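# Snap off alternate fruitlets from branch tip onto mat

## Task

Working from the branch tip, remove fruitlets number 1, 3, 5 and every other one after that, counting the tip one as first. Each removed fruitlet must come to rest on the mat underneath (dropping it from the branch is allowed), and all even-numbered fruitlets must stay attached. A hard hit on any fruitlet, or squeezing one with full grip force, may fail the task. Anything that stays in place only because the robot is holding it does not count.

## Robot and tools

Robot: a single arm with a two-finger parallel gripper. The fingers point along the gripper's own +x axis and close along its y axis. The reported end_effector_position is the midpoint between the finger pads, 3 to 4 cm behind the fingertips.

Scene frame: origin on the table surface under the arm base, +z up, +y to the left when looking along +x. Positions are in metres, orientation is a wxyz quaternion, velocities are in m/s and rad/s. The base may be tilted relative to the table, and the printed hand position can be off, more so at long reach.

execute_actions(actions): a list of actions run one after another. Each action is a table of up to 15 rows, one row per control step of 1/30 s. A shorter table repeats its last row until 15 steps are done, so one action lasts 0.5 s. Each row has 7 numbers in [-1, 1]: dx, dy, dz, rx, ry, rz, opening. The first six are an offset, in the gripper's own axes, from the gripper pose measured when that action began. For the first action in a call, that is the last pose reported in this scene. Every row is measured from that same start pose, not added to the row before it. Scale: 1.0 means 0.6 m of travel or 180 degrees of rotation. rx, ry, rz form a single rotation vector. Opening is absolute, not an offset: +1 is fully open (0.088 m), about -0.80 is where the empty fingers touch, and values down to -1 add nothing. Closing fully takes at least about 0.5 s. An empty list only returns state and images.

move(target, speed, blocking): steers the gripper in a straight line toward one target. target is one 7-number row in the same layout and scale, given as an offset in gripper axes from the pose in the latest result that shows one. Its opening value is absolute and is sent when the move starts. speed is in m/s, from 0.002 to 0.5, default 0.25; turning is capped at twice that in rad/s. A path lasts 0.5 to 10 s and stops short if longer. The path does not slow for obstacles, and the arm can lag, stray or go faster than speed, mostly near full reach. A faster contact hits harder, and aiming farther past the contact pushes harder. With blocking=false the call returns after 0.5 s and the motion carries on. Poll it with wait(0). Other moves and execute_actions are refused until a result shows the move ended, or you call stop. The extra "move:" line reports how it ended: done (at rest near target), off_target, moving, held or fault. It also lists limits: paced means the sent pose was clipped; held means a check blocked some steps, after which the arm may speed up well past speed. The distance to the target is also given.

wait(seconds): 0 to 10 s. The arm keeps its last command. It returns early if a running move ends. stop(): brakes a running move; it needs stopping distance, and the fingers keep moving. zoom_image(camera, region): a closer look at [x0, y0, x1, y1] in pixels of that camera's latest image, at most 504x504. Cameras: cam_head_left, cam_head_right, cam_high, cam_low, cam_wrist, all 504x504. show_instructions(): shows the scene's reference pages. finished_scene(scene): ends scene 1 or 2 for good and reports success.

Controller behaviour: each step the commanded pose is clipped to within 70 mm and 16 degrees of the measured pose. Damped inverse kinematics then favours position over orientation. After an action the arm goes at most to the last clipped pose, so long moves need further actions. "Hand target" shows what the controller is currently driving toward. A "pose unreachable" line means the clearance check (which treats the mount as part of the arm) changed or blocked the command. Joint friction can leave the gripper short or slightly tilted, and tiny moves may not happen at all. Check the pose after each motion and correct any tilt.

Result lines: Joint positions and velocities list waist, shoulder, elbow, wrist pitch, wrist yaw, wrist roll, then the finger gap in m. Ranges in rad: waist ±3.054, shoulder 0 to 3.142, elbow 0 to 2.356, wrist pitch ±1.571, wrist yaw ±1.571, wrist roll ±3.142. grip_measured is the finger opening on the command scale. It can carry a fixed offset of about 1 mm, and reads up to 3 mm (0.061) narrow when squeezing something hard. To hold, command about 0.07 below grip_measured; a smaller margin grips more gently. Avoid full force on fruitlets. Parts under about 3 mm wide get proportionally less force. Pads press roughly 34 to 49 N and can spike on first contact.

Hazards: contact torque reaching a joint's load limit (waist 17.8, shoulder 22, elbow 22, wrist pitch 5.8, wrist yaw 5.78, wrist roll 5.42 N m) freezes the arm for 10 s and drops the rest of the call. Holding loads heats the motors: MOTOR HOT appears from 50 °C, and at 95 °C an OVER-TEMPERATURE FAULT holds the arm. If it does not cool, power may cut and the arm goes limp. The sim runs on while you think, and the arm holds its last command meanwhile. Objects may get brief random pushes. Nothing may leave the table. Avoid drops, slams, hard hits and strong pushes.

Camera calibration lines give K, distortion and T_world_to_cam in the scene frame. They can be slightly off, so use them together with zooms to locate the branch, count fruitlets from the tip, and confirm that the removed ones lie on the mat.

Each tool is called after "Request:" as name(argument=value, ...), one argument or row to a line, values as JSON.

Reference images:

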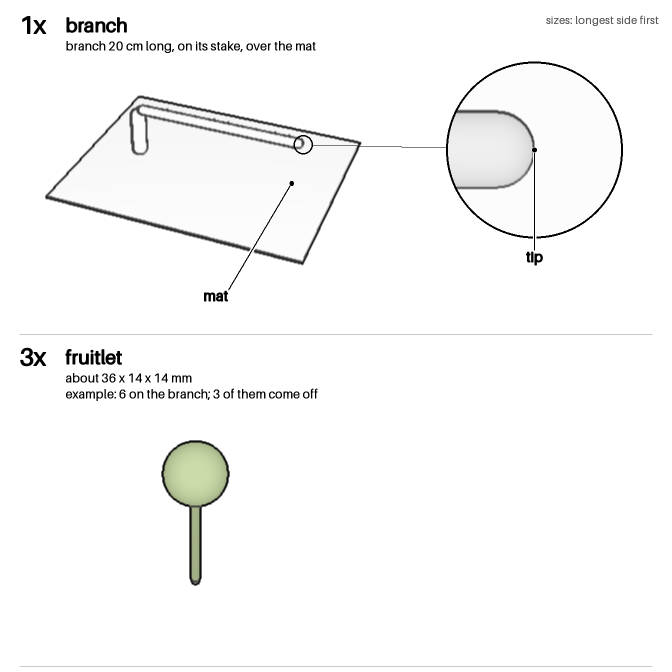

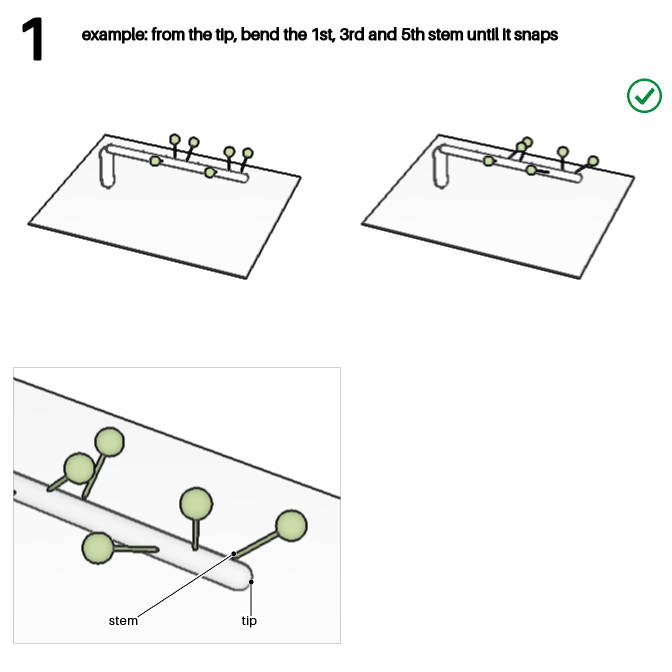

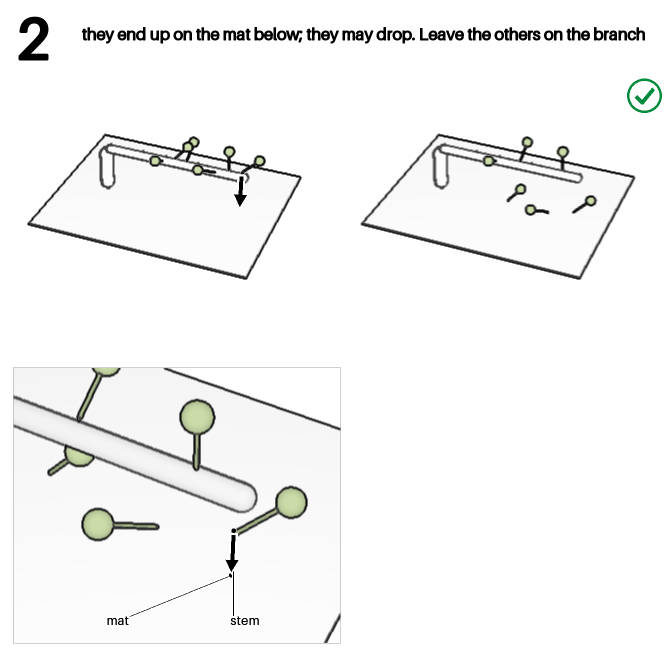

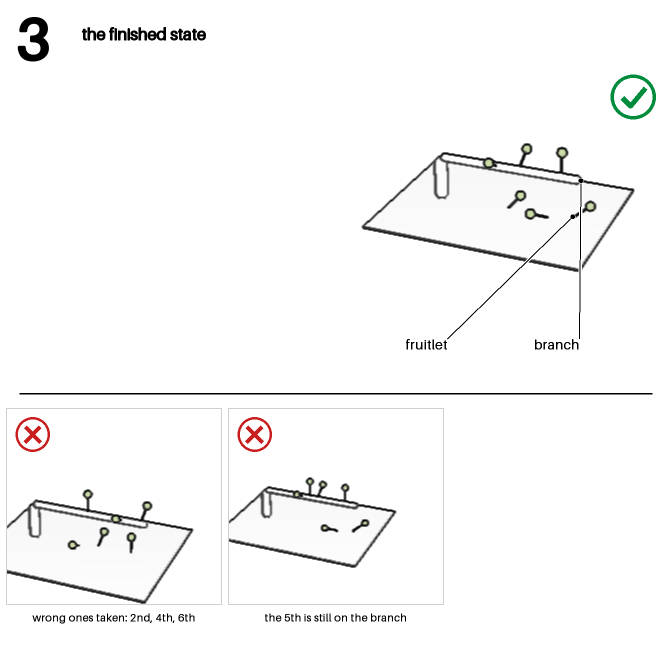

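## Session

Request:
execute_actions(
  actions=[],
)

Scene clock: 0.00 s.
end_effector_position=(+0.2806, +0.5097, +0.1454) grip_measured=-0.039 end_effector_quat_wxyz=(+0.687, +0.230, +0.686, -0.065) end_effector_velocity=(-0.001, -0.002, -0.001) end_effector_angular_velocity=(-0.003, +0.013, -0.014)
Joint positions: [ 0.642  1.844  2.261 -1.168 -0.704  1.41   0.037]
Joint velocities: [-0.002 -0.002 -0.007 -0.007 -0.007  0.007 -0.   ]
Motor temperatures (°C, as the motors report them): [21 21 19 20 19 22]
Heat: hottest wrist roll 22 °C (+0.0 °C/min).
Hand target: +0.281, +0.510, +0.145; +0.687, +0.230, +0.686, -0.065

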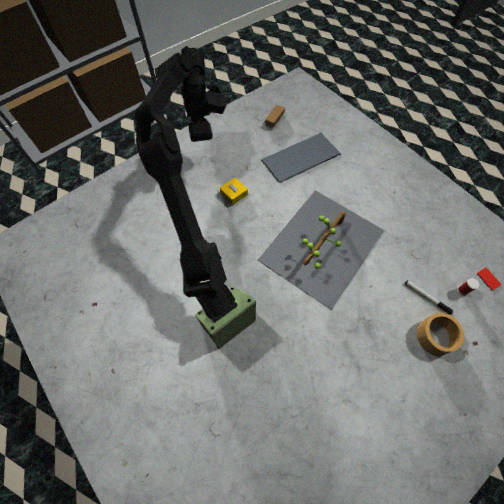

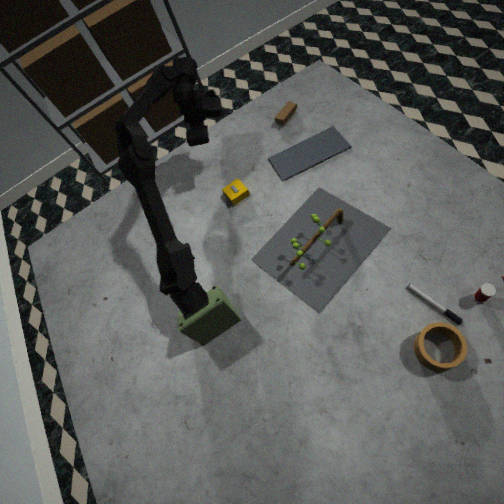

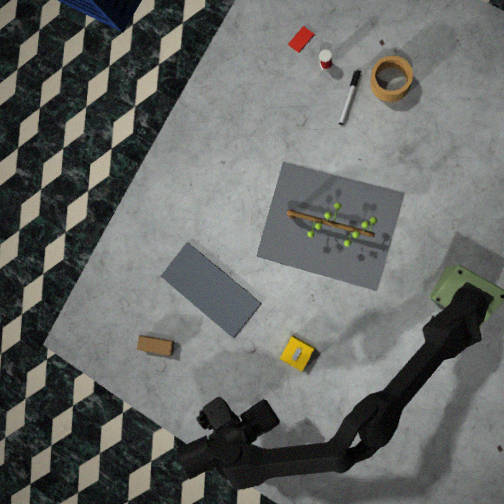

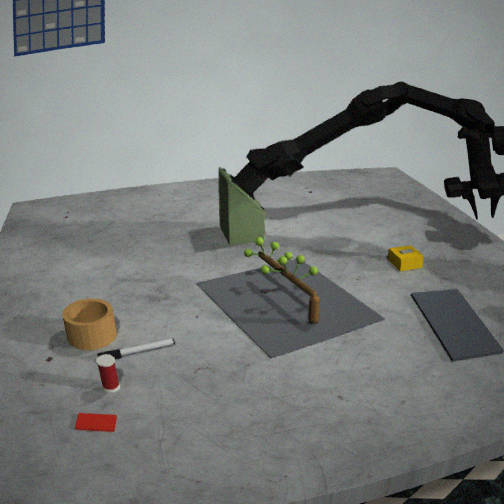

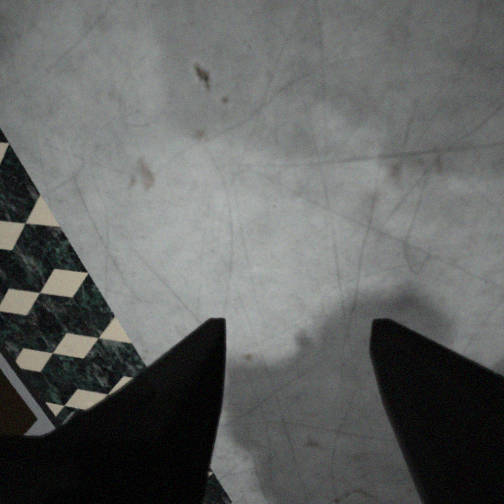

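Request:
zoom_image(
  camera="cam_high",
  region=[270, 170, 400, 270],
)

Request:
zoom_image(
  camera="cam_low",
  region=[225, 220, 345, 330],
)

Request:
zoom_image(
  camera="cam_head_left",
  region=[280, 190, 370, 280],
)

Region (270, 170, 400, 270) of cam_high's 504x504 image, scaled by 3.877, with more detail than that image has; it fills the top 388 rows of this view, and the rest is white.

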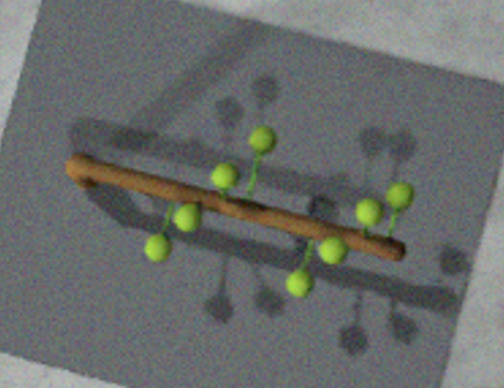

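Region (225, 220, 345, 330) of cam_low's 504x504 image, scaled by 4.200, with more detail than that image has; it fills the top 462 rows of this view, and the rest is white.

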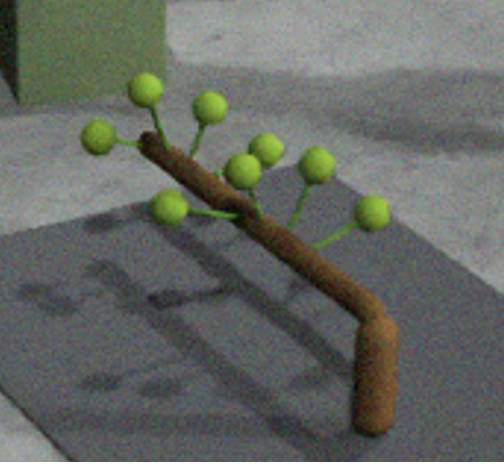

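Region (280, 190, 370, 280) of cam_head_left's 504x504 image, scaled by 5.600, with more detail than that image has.

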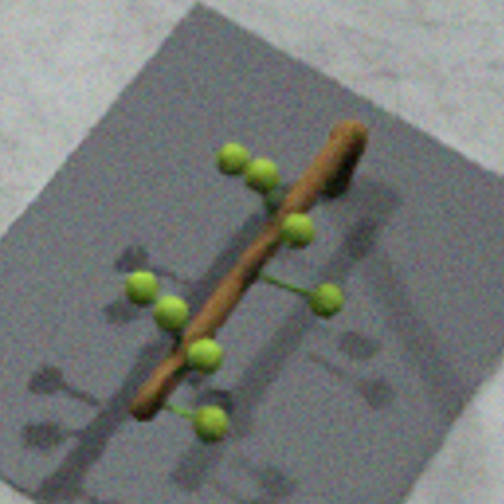

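Request:
move(
  target=[-0.385,-0.739,0.329,-0.213,0.01,-0.075,-0.04],
)

Scene clock: 37.57 s.
end_effector_position=(+0.2662, -0.0130, +0.2563) grip_measured=-0.039 end_effector_quat_wxyz=(+0.700, -0.090, +0.703, +0.088) end_effector_velocity=(+0.001, +0.000, -0.002) end_effector_angular_velocity=(+0.016, +0.005, +0.014)
Joint positions: [-0.695  2.051  1.48  -1.569 -0.581 -1.117  0.037]
Joint velocities: [ 0.002  0.012  0.002 -0.007 -0.007 -0.022 -0.   ]
Motor temperatures (°C, as the motors report them): [23 28 21 21 19 22]
Heat: hottest shoulder 28 °C (+9.6 °C/min).
Hand target: +0.266, -0.016, +0.258; +0.700, -0.090, +0.703, +0.086
Off the commanded pose: 0.005 m, 0 deg.
joint sent to its limit — the command would take joint 4 (wrist pitch) past its lower limit, so that joint was sent only as far as its limit.
move: done
camera_calibration (this result's frames):
cam_wrist: T_world_to_cam=[[0.263148, -0.964672, -0.0126746, -0.0651599], [-0.910524, -0.252677, 0.327262, 0.190747], [-0.318904, -0.074578, -0.944848, 0.40175], [0, 0, 0, 1]] pos_world=[0.318946, 0.0153014, 0.316343]

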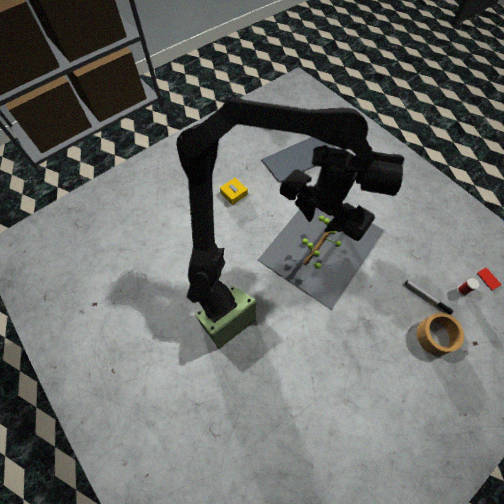

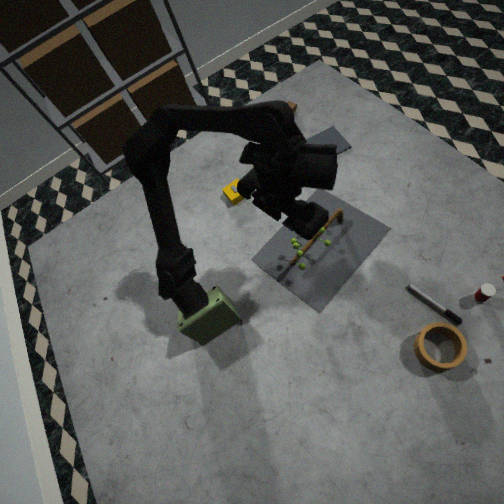

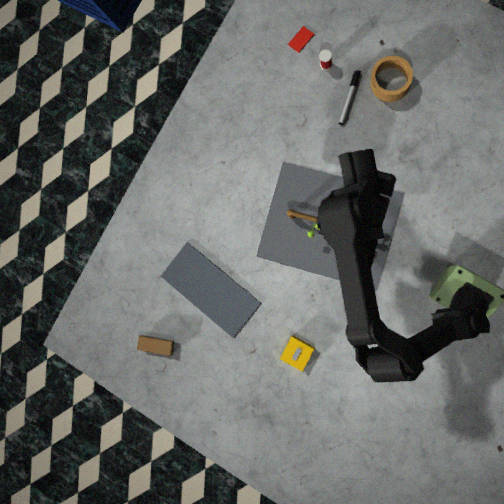

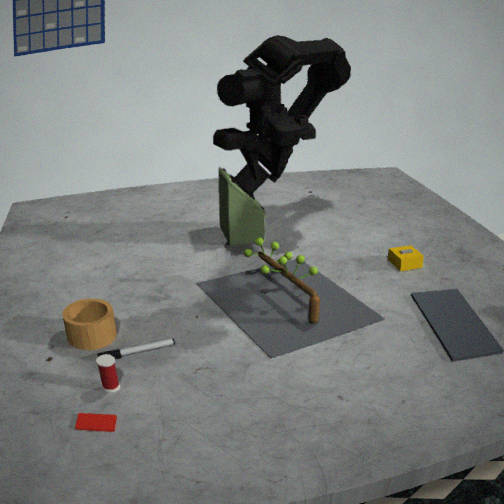

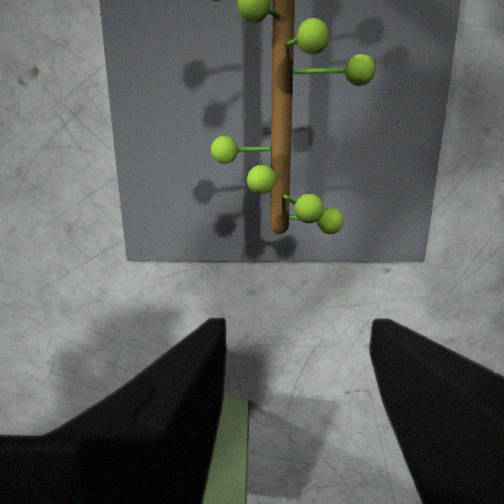

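Request:
move(
  target=[0.133,0.012,-0.03,0,0,0,-0.04],
)

Scene clock: 76.77 s.
end_effector_position=(+0.2474, -0.0123, +0.1767) grip_measured=-0.039 end_effector_quat_wxyz=(+0.698, -0.089, +0.705, +0.087) end_effector_velocity=(-0.005, +0.002, -0.005) end_effector_angular_velocity=(+0.012, +0.004, -0.028)
Joint positions: [-0.583  1.968  1.117 -1.228 -0.634 -1.001  0.037]
Joint velocities: [ 0.002 -0.007 -0.027  0.007 -0.007  0.022 -0.   ]
Motor temperatures (°C, as the motors report them): [25 25 22 21 19 22]
Heat: hottest waist 25 °C (-1.0 °C/min).
Hand target: +0.247, -0.010, +0.176; +0.700, -0.090, +0.703, +0.087
Off the commanded pose: 0.002 m, 0 deg.
move: done
camera_calibration (this result's frames):
cam_wrist: T_world_to_cam=[[0.261137, -0.965198, -0.0141452, -0.0597975], [-0.90904, -0.25082, 0.33277, 0.198515], [-0.324737, -0.0740401, -0.942902, 0.321721], [0, 0, 0, 1]] pos_world=[0.300548, 0.0158955, 0.236445]

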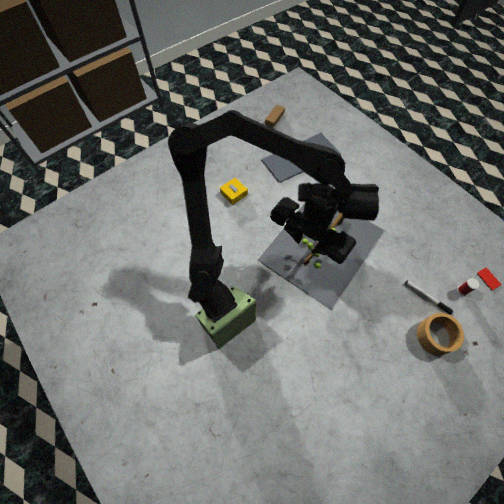

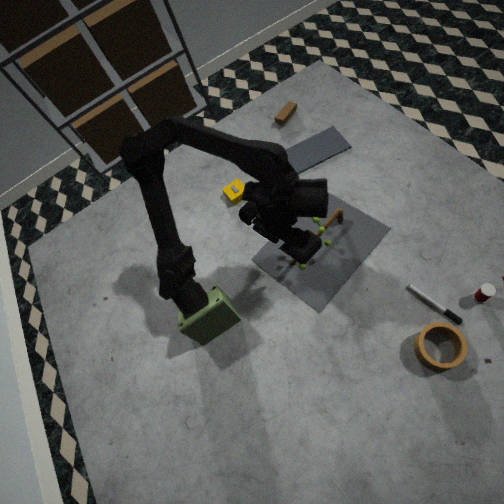

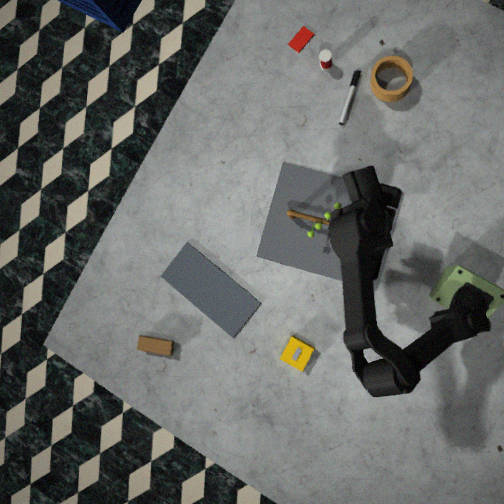

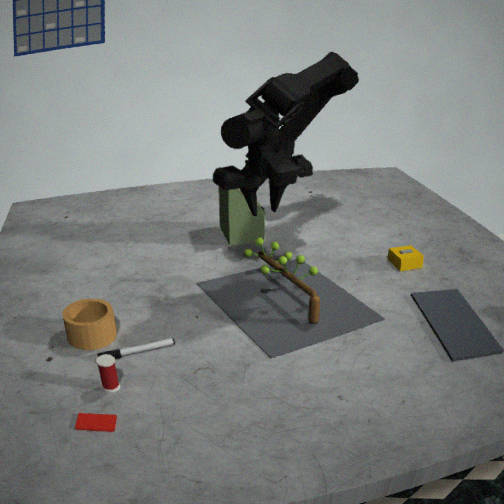

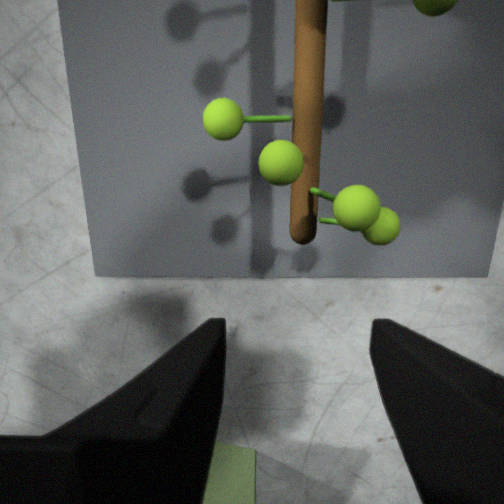

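Request:
move(
  target=[0.067,-0.053,0.017,0,0,0,-0.85],
  speed=0.1,
)

Scene clock: 106.97 s.
end_effector_position=(+0.2659, -0.0402, +0.1393) grip_measured=-0.813 end_effector_quat_wxyz=(+0.699, -0.095, +0.704, +0.087) end_effector_velocity=(+0.004, -0.003, +0.000) end_effector_angular_velocity=(-0.005, -0.020, +0.005)
Joint positions: [-0.529  2.101  1.107 -1.038 -0.655 -0.942  0.   ]
Joint velocities: [-0.002  0.002  0.002  0.022 -0.007  0.007  0.   ]
Motor temperatures (°C, as the motors report them): [25 25 21 21 19 22]
Heat: hottest waist 25 °C (-2.0 °C/min).
Hand target: +0.265, -0.041, +0.136; +0.698, -0.089, +0.705, +0.087
Off the commanded pose: 0.003 m, 1 deg.
move: done
camera_calibration (this result's frames):
cam_wrist: T_world_to_cam=[[0.268737, -0.963203, -0.00461195, -0.0953695], [-0.908273, -0.254999, 0.331685, 0.220589], [-0.320656, -0.0849471, -0.943379, 0.288965], [0, 0, 0, 1]] pos_world=[0.318643, -0.0110633, 0.198997]

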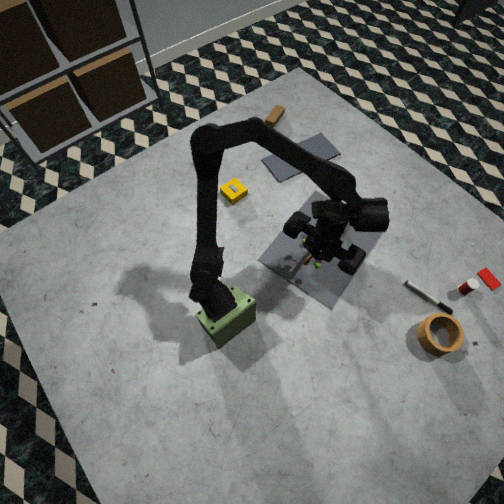

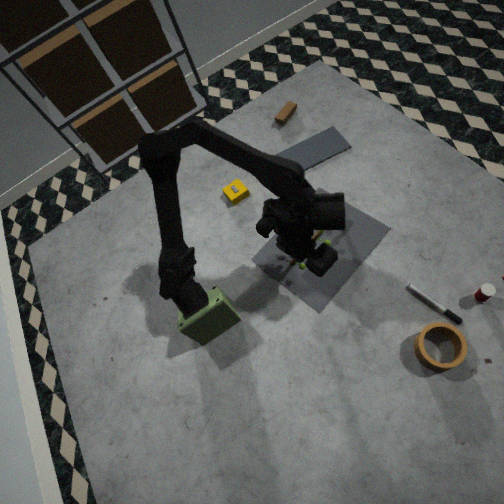

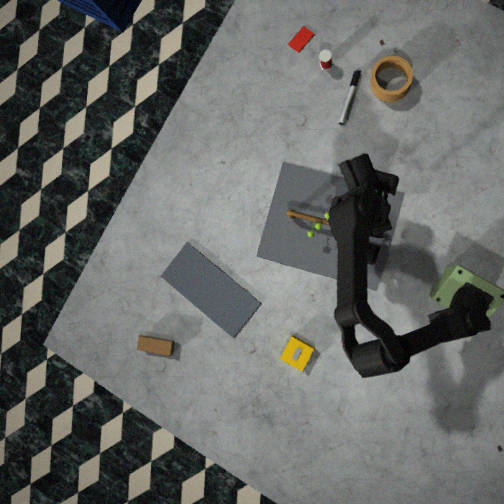

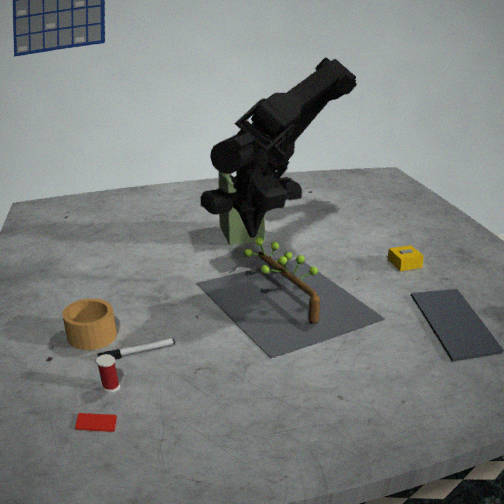

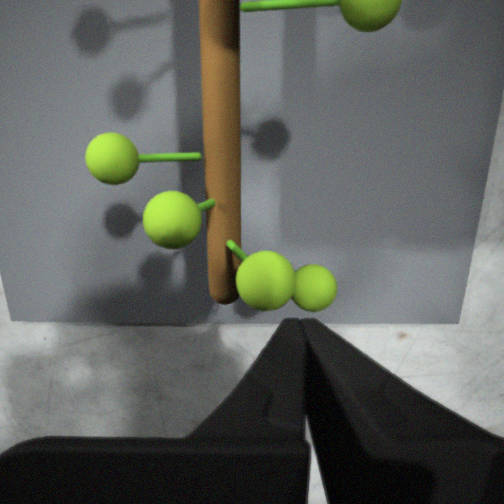

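Request:
move(
  target=[0.035,-0.008,-0.007,0,0,0,-0.85],
  speed=0.03,
)

Request:
zoom_image(
  camera="cam_low",
  region=[215, 190, 335, 300],
)

Scene clock: 124.30 s.
end_effector_position=(+0.2650, -0.0457, +0.1216) grip_measured=-0.813 end_effector_quat_wxyz=(+0.700, -0.101, +0.702, +0.086) end_effector_velocity=(+0.001, +0.000, +0.001) end_effector_angular_velocity=(+0.002, -0.011, -0.004)
Joint positions: [-0.504  2.119  1.057 -0.941 -0.662 -0.915  0.   ]
Joint velocities: [-0.002 -0.002 -0.002  0.007 -0.007  0.007  0.   ]
Motor temperatures (°C, as the motors report them): [25 25 21 21 19 22]
Heat: hottest waist 25 °C (-1.0 °C/min).
Hand target: +0.263, -0.046, +0.118; +0.699, -0.095, +0.703, +0.087
Off the commanded pose: 0.004 m, 1 deg.
move: done
camera_calibration (this result's frames):
cam_wrist: T_world_to_cam=[[0.277213, -0.960793, 0.00547219, -0.103921], [-0.907637, -0.26, 0.329538, 0.224039], [-0.315195, -0.0963192, -0.944126, 0.269606], [0, 0, 0, 1]] pos_world=[0.317133, -0.0156281, 0.181281]

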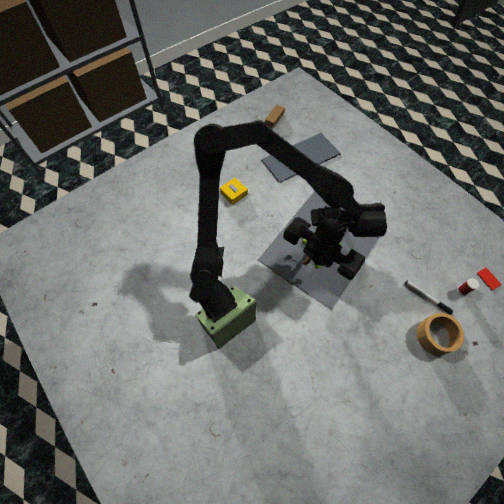

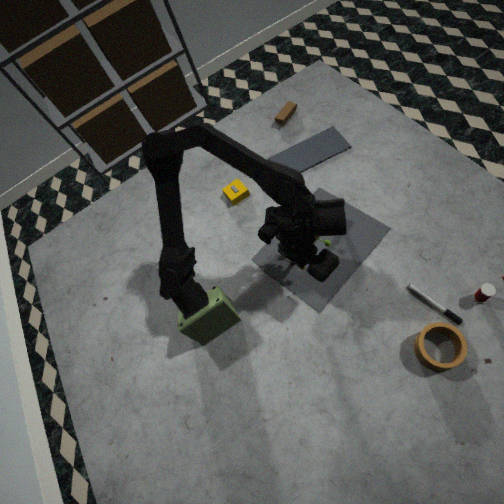

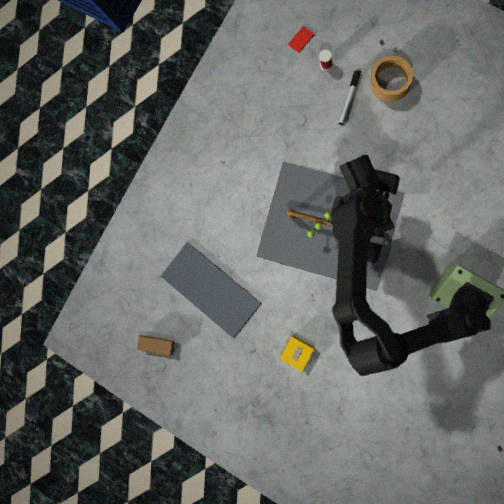

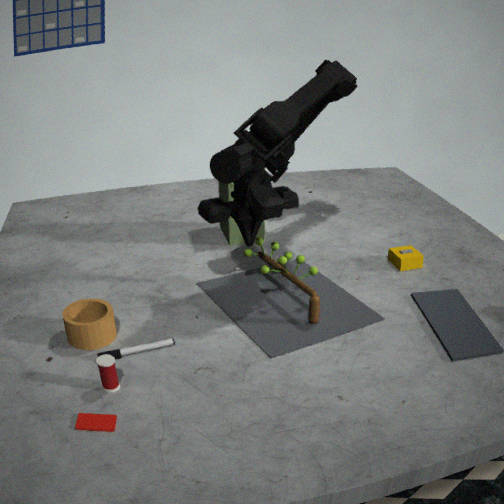

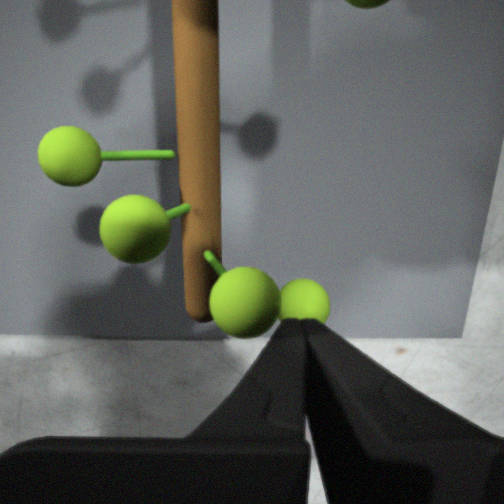

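Region (215, 190, 335, 300) of cam_low's 504x504 image, scaled by 4.200, with more detail than that image has; it fills the top 462 rows of this view, and the rest is white.

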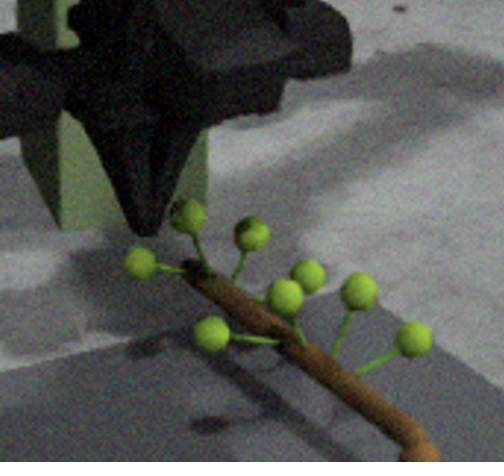

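Request:
move(
  target=[0,-0.014,-0.003,0,0,0.09,-0.85],
  speed=0.05,
)

Request:
zoom_image(
  camera="cam_low",
  region=[215, 190, 335, 300],
)

Scene clock: 139.90 s.
end_effector_position=(+0.2638, -0.0522, +0.1210) grip_measured=-0.813 end_effector_quat_wxyz=(+0.678, -0.004, +0.711, +0.184) end_effector_velocity=(+0.001, +0.000, +0.003) end_effector_angular_velocity=(+0.016, -0.010, +0.018)
Joint positions: [-0.565  2.38   1.269 -1.261 -0.759 -1.201  0.   ]
Joint velocities: [-0.007  0.007  0.012 -0.022 -0.007 -0.037  0.   ]
Motor temperatures (°C, as the motors report them): [26 24 21 21 19 22]
Heat: hottest waist 26 °C (+1.0 °C/min).
Hand target: +0.265, -0.054, +0.122; +0.681, -0.001, +0.709, +0.185
Off the commanded pose: 0.003 m, 1 deg.
move: done
camera_calibration (this result's frames):
cam_wrist: T_world_to_cam=[[0.269327, -0.924179, -0.270842, -0.0723817], [-0.880507, -0.350221, 0.319458, 0.210859], [-0.390091, 0.152439, -0.90807, 0.296406], [0, 0, 0, 1]] pos_world=[0.320782, -0.0382306, 0.182193]

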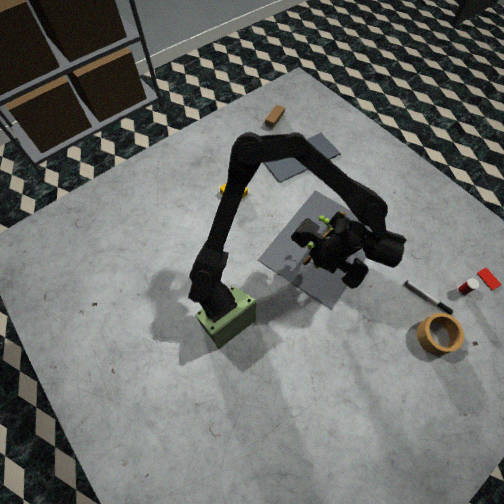

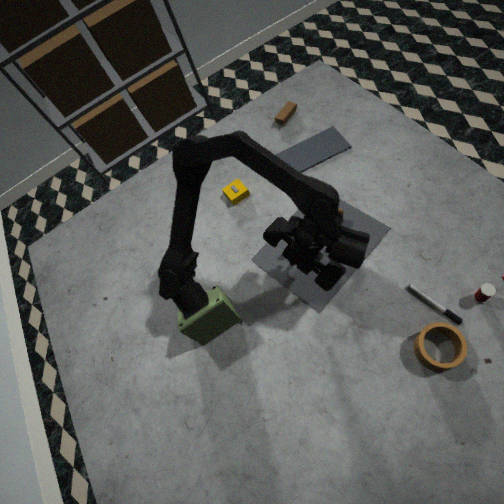

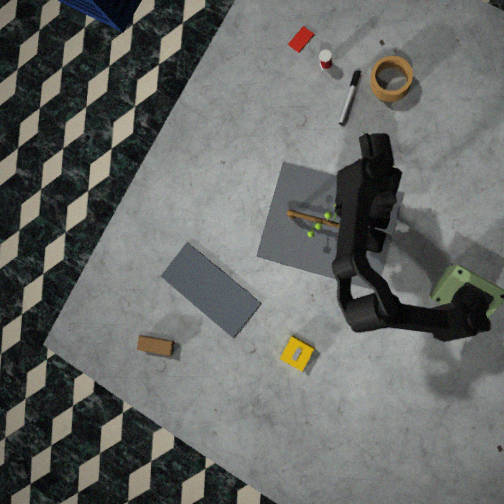

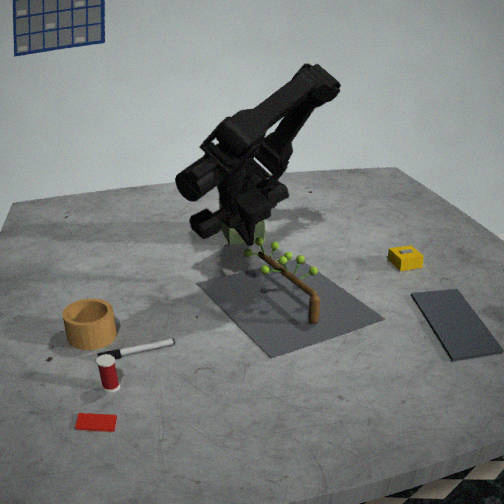

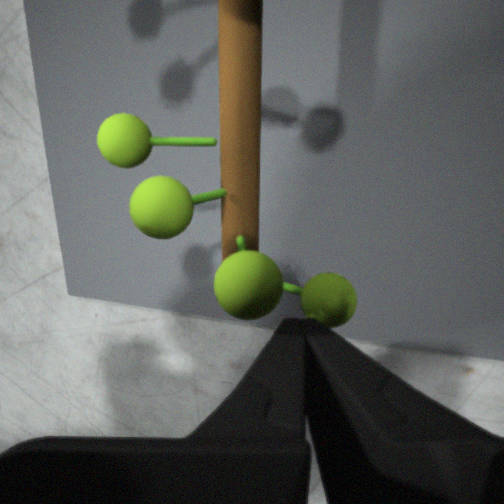

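Region (215, 190, 335, 300) of cam_low's 504x504 image, scaled by 4.200, with more detail than that image has; it fills the top 462 rows of this view, and the rest is white.

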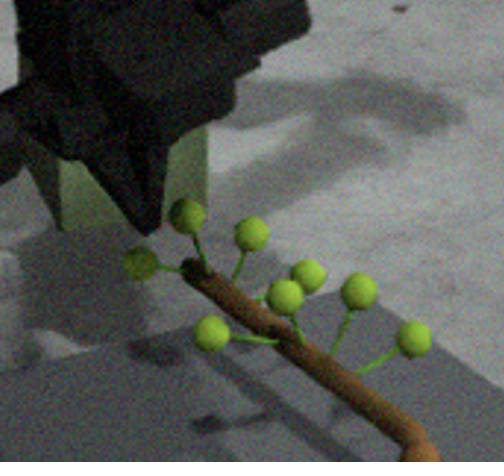

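Request:
move(
  target=[0.045,-0.013,0.005,0,0,0,-0.85],
  speed=0.02,
)

Request:
zoom_image(
  camera="cam_low",
  region=[215, 190, 335, 300],
)

Scene clock: 154.63 s.
end_effector_position=(+0.2686, -0.0518, +0.0958) grip_measured=-0.813 end_effector_quat_wxyz=(+0.679, -0.012, +0.711, +0.185) end_effector_velocity=(+0.002, +0.001, -0.000) end_effector_angular_velocity=(+0.015, -0.024, +0.016)
Joint positions: [-0.507  2.401  1.229 -1.147 -0.795 -1.145  0.   ]
Joint velocities: [-0.002  0.002 -0.002  0.007 -0.022 -0.022  0.   ]
Motor temperatures (°C, as the motors report them): [26 25 21 21 19 22]
Heat: hottest waist 26 °C (+1.0 °C/min).
Hand target: +0.267, -0.052, +0.093; +0.678, -0.005, +0.711, +0.184
Off the commanded pose: 0.004 m, 1 deg.
move: done
camera_calibration (this result's frames):
cam_wrist: T_world_to_cam=[[0.280592, -0.923611, -0.261173, -0.0840675], [-0.878114, -0.356882, 0.318671, 0.222314], [-0.387536, 0.139923, -0.911174, 0.274303], [0, 0, 0, 1]] pos_world=[0.325108, -0.0366872, 0.157136]

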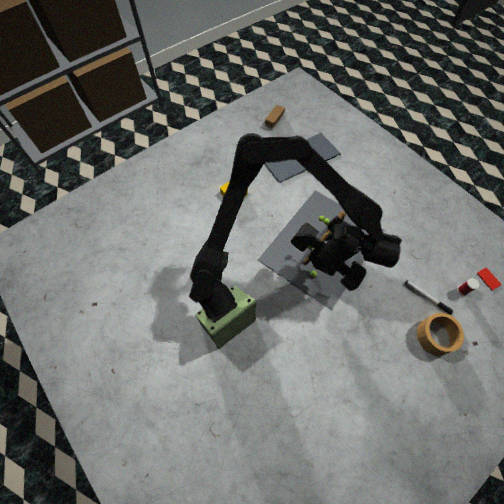

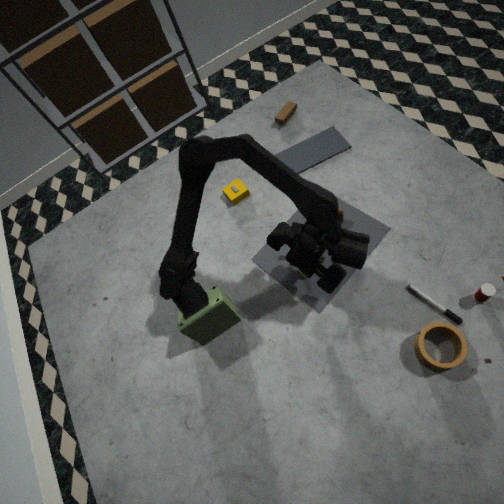

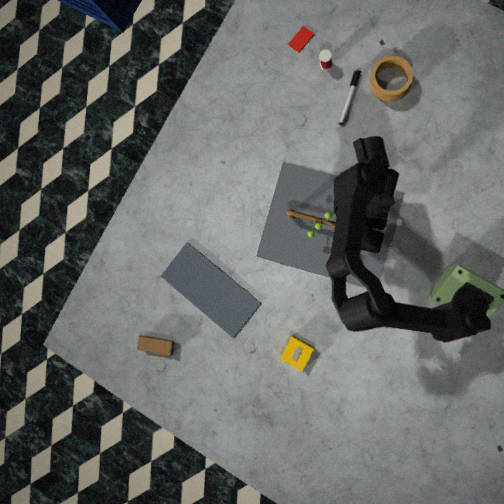

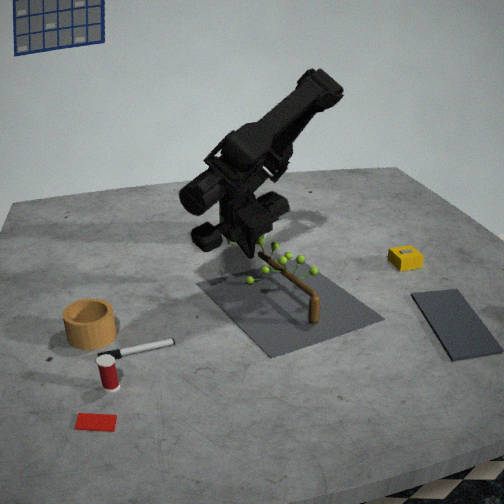

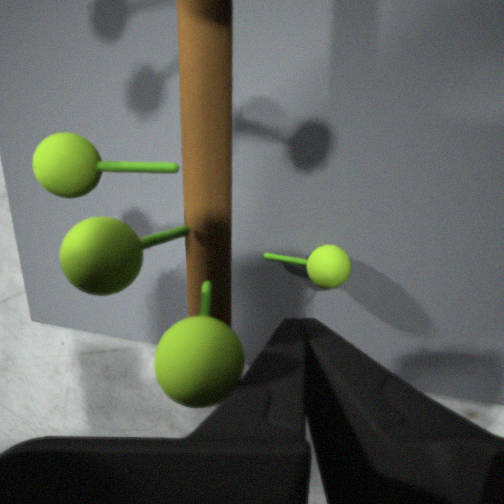

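Region (215, 190, 335, 300) of cam_low's 504x504 image, scaled by 4.200, with more detail than that image has; it fills the top 462 rows of this view, and the rest is white.

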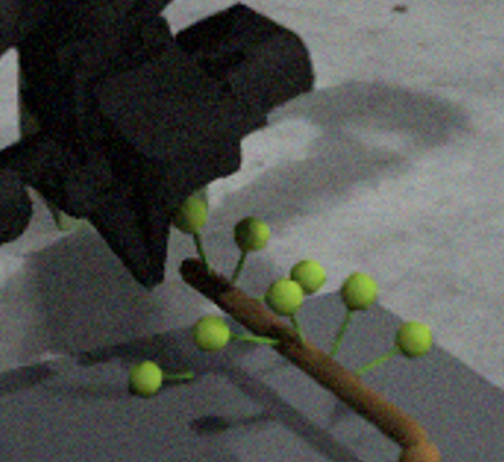

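Request:
move(
  target=[-0.085,0.0,-0.01,0,0,0,-0.85],
  speed=0.1,
)

Scene clock: 179.20 s.
end_effector_position=(+0.2659, -0.0635, +0.1432) grip_measured=-0.813 end_effector_quat_wxyz=(+0.678, -0.009, +0.711, +0.186) end_effector_velocity=(+0.003, -0.002, +0.001) end_effector_angular_velocity=(-0.002, -0.016, +0.011)
Joint positions: [-0.62   2.401  1.354 -1.354 -0.716 -1.257  0.   ]
Joint velocities: [-0.002  0.002  0.007  0.007 -0.007 -0.007  0.   ]
Motor temperatures (°C, as the motors report them): [27 25 21 21 19 22]
Heat: hottest waist 27 °C (+2.0 °C/min).
Hand target: +0.266, -0.065, +0.145; +0.679, -0.012, +0.711, +0.185
Off the commanded pose: 0.003 m, 0 deg.
move: done
camera_calibration (this result's frames):
cam_wrist: T_world_to_cam=[[0.278054, -0.92305, -0.265828, -0.0803489], [-0.878224, -0.356394, 0.318914, 0.200704], [-0.389113, 0.144781, -0.909742, 0.318592], [0, 0, 0, 1]] pos_world=[0.322572, -0.0487625, 0.20447]

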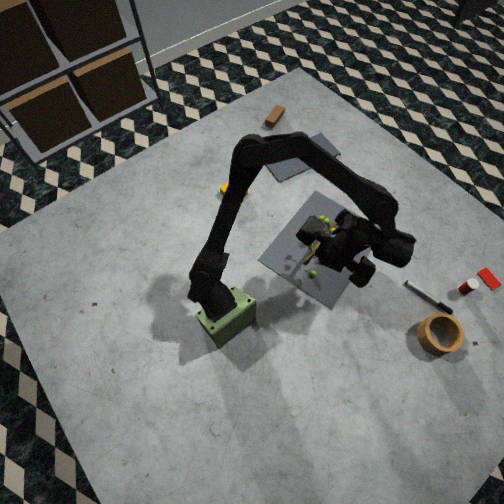

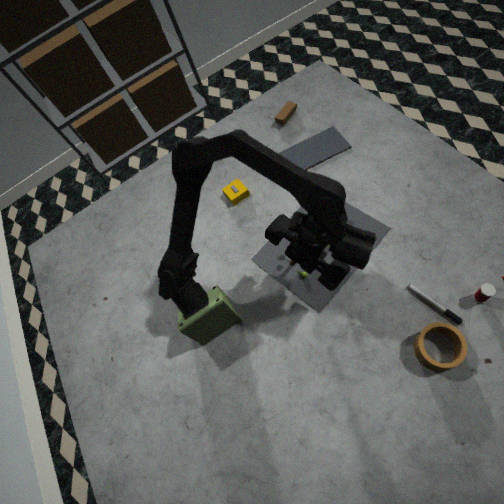

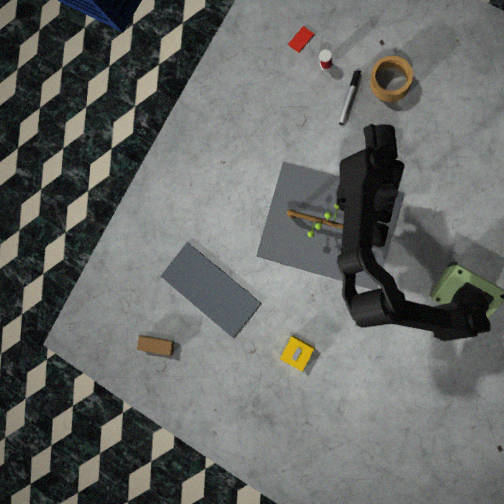

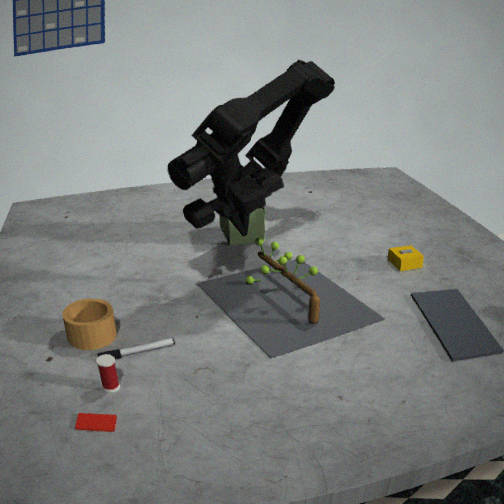

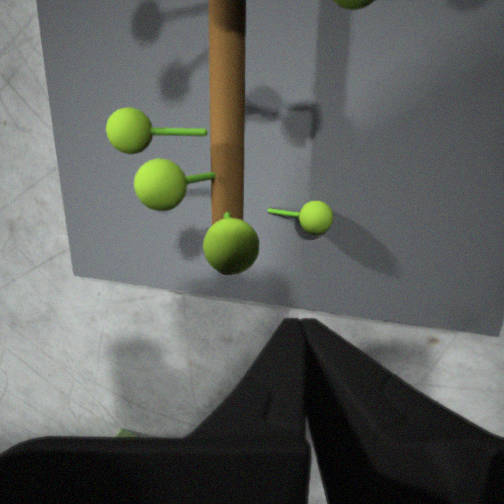

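Request:
move(
  target=[0.007,0,0.145,0,0,0,-0.85],
  speed=0.1,
)

Request:
zoom_image(
  camera="cam_low",
  region=[215, 190, 335, 300],
)

Scene clock: 194.33 s.
end_effector_position=(+0.3478, -0.0379, +0.1392) grip_measured=-0.813 end_effector_quat_wxyz=(+0.678, -0.014, +0.711, +0.186) end_effector_velocity=(+0.003, +0.001, +0.004) end_effector_angular_velocity=(+0.021, -0.015, -0.011)
Joint positions: [-0.458  2.507  1.688 -1.462 -0.824 -1.096  0.   ]
Joint velocities: [-0.007  0.007  0.017 -0.022 -0.022 -0.007  0.   ]
Motor temperatures (°C, as the motors report them): [27 25 21 21 19 22]
Heat: hottest waist 27 °C (+2.0 °C/min).
Hand target: +0.349, -0.039, +0.138; +0.678, -0.010, +0.711, +0.185
Off the commanded pose: 0.002 m, 1 deg.
move: done
camera_calibration (this result's frames):
cam_wrist: T_world_to_cam=[[0.284933, -0.922642, -0.259894, -0.0838016], [-0.875644, -0.36084, 0.321001, 0.281695], [-0.389949, 0.13611, -0.910721, 0.343295], [0, 0, 0, 1]] pos_world=[0.40441, -0.0223981, 0.200442]

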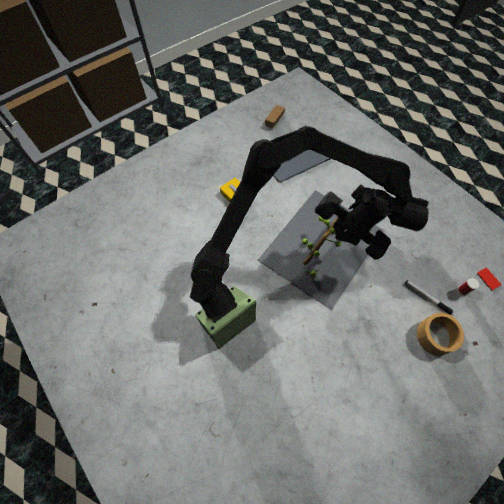

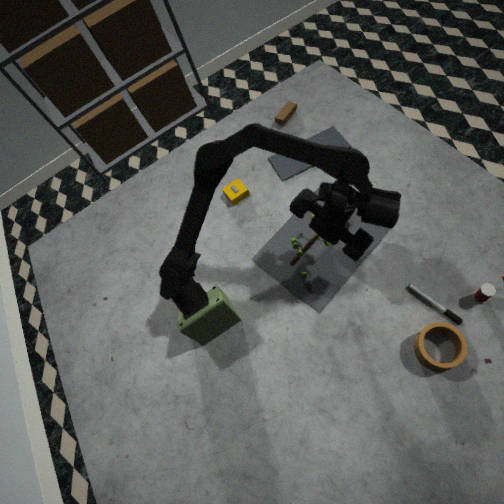

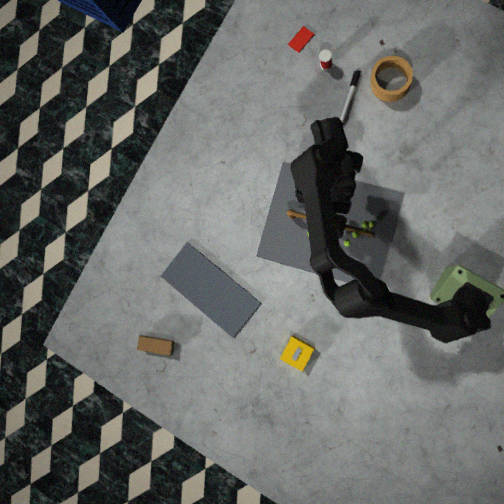

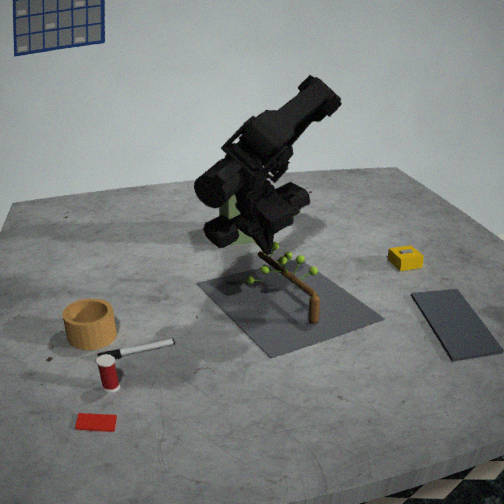

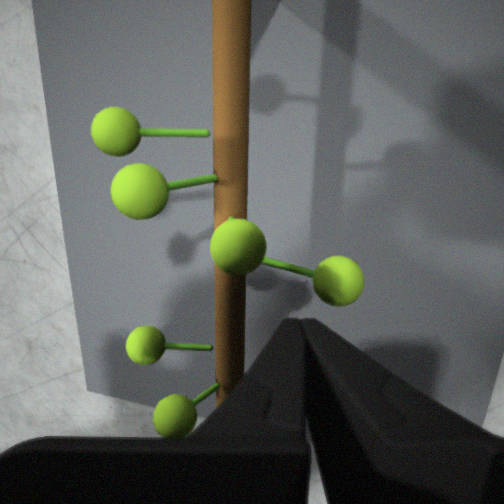

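Region (215, 190, 335, 300) of cam_low's 504x504 image, scaled by 4.200, with more detail than that image has; it fills the top 462 rows of this view, and the rest is white.

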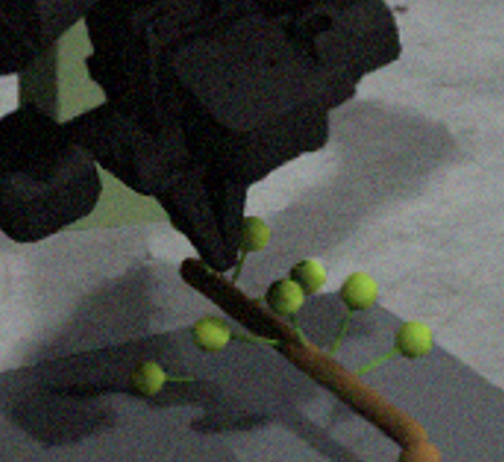

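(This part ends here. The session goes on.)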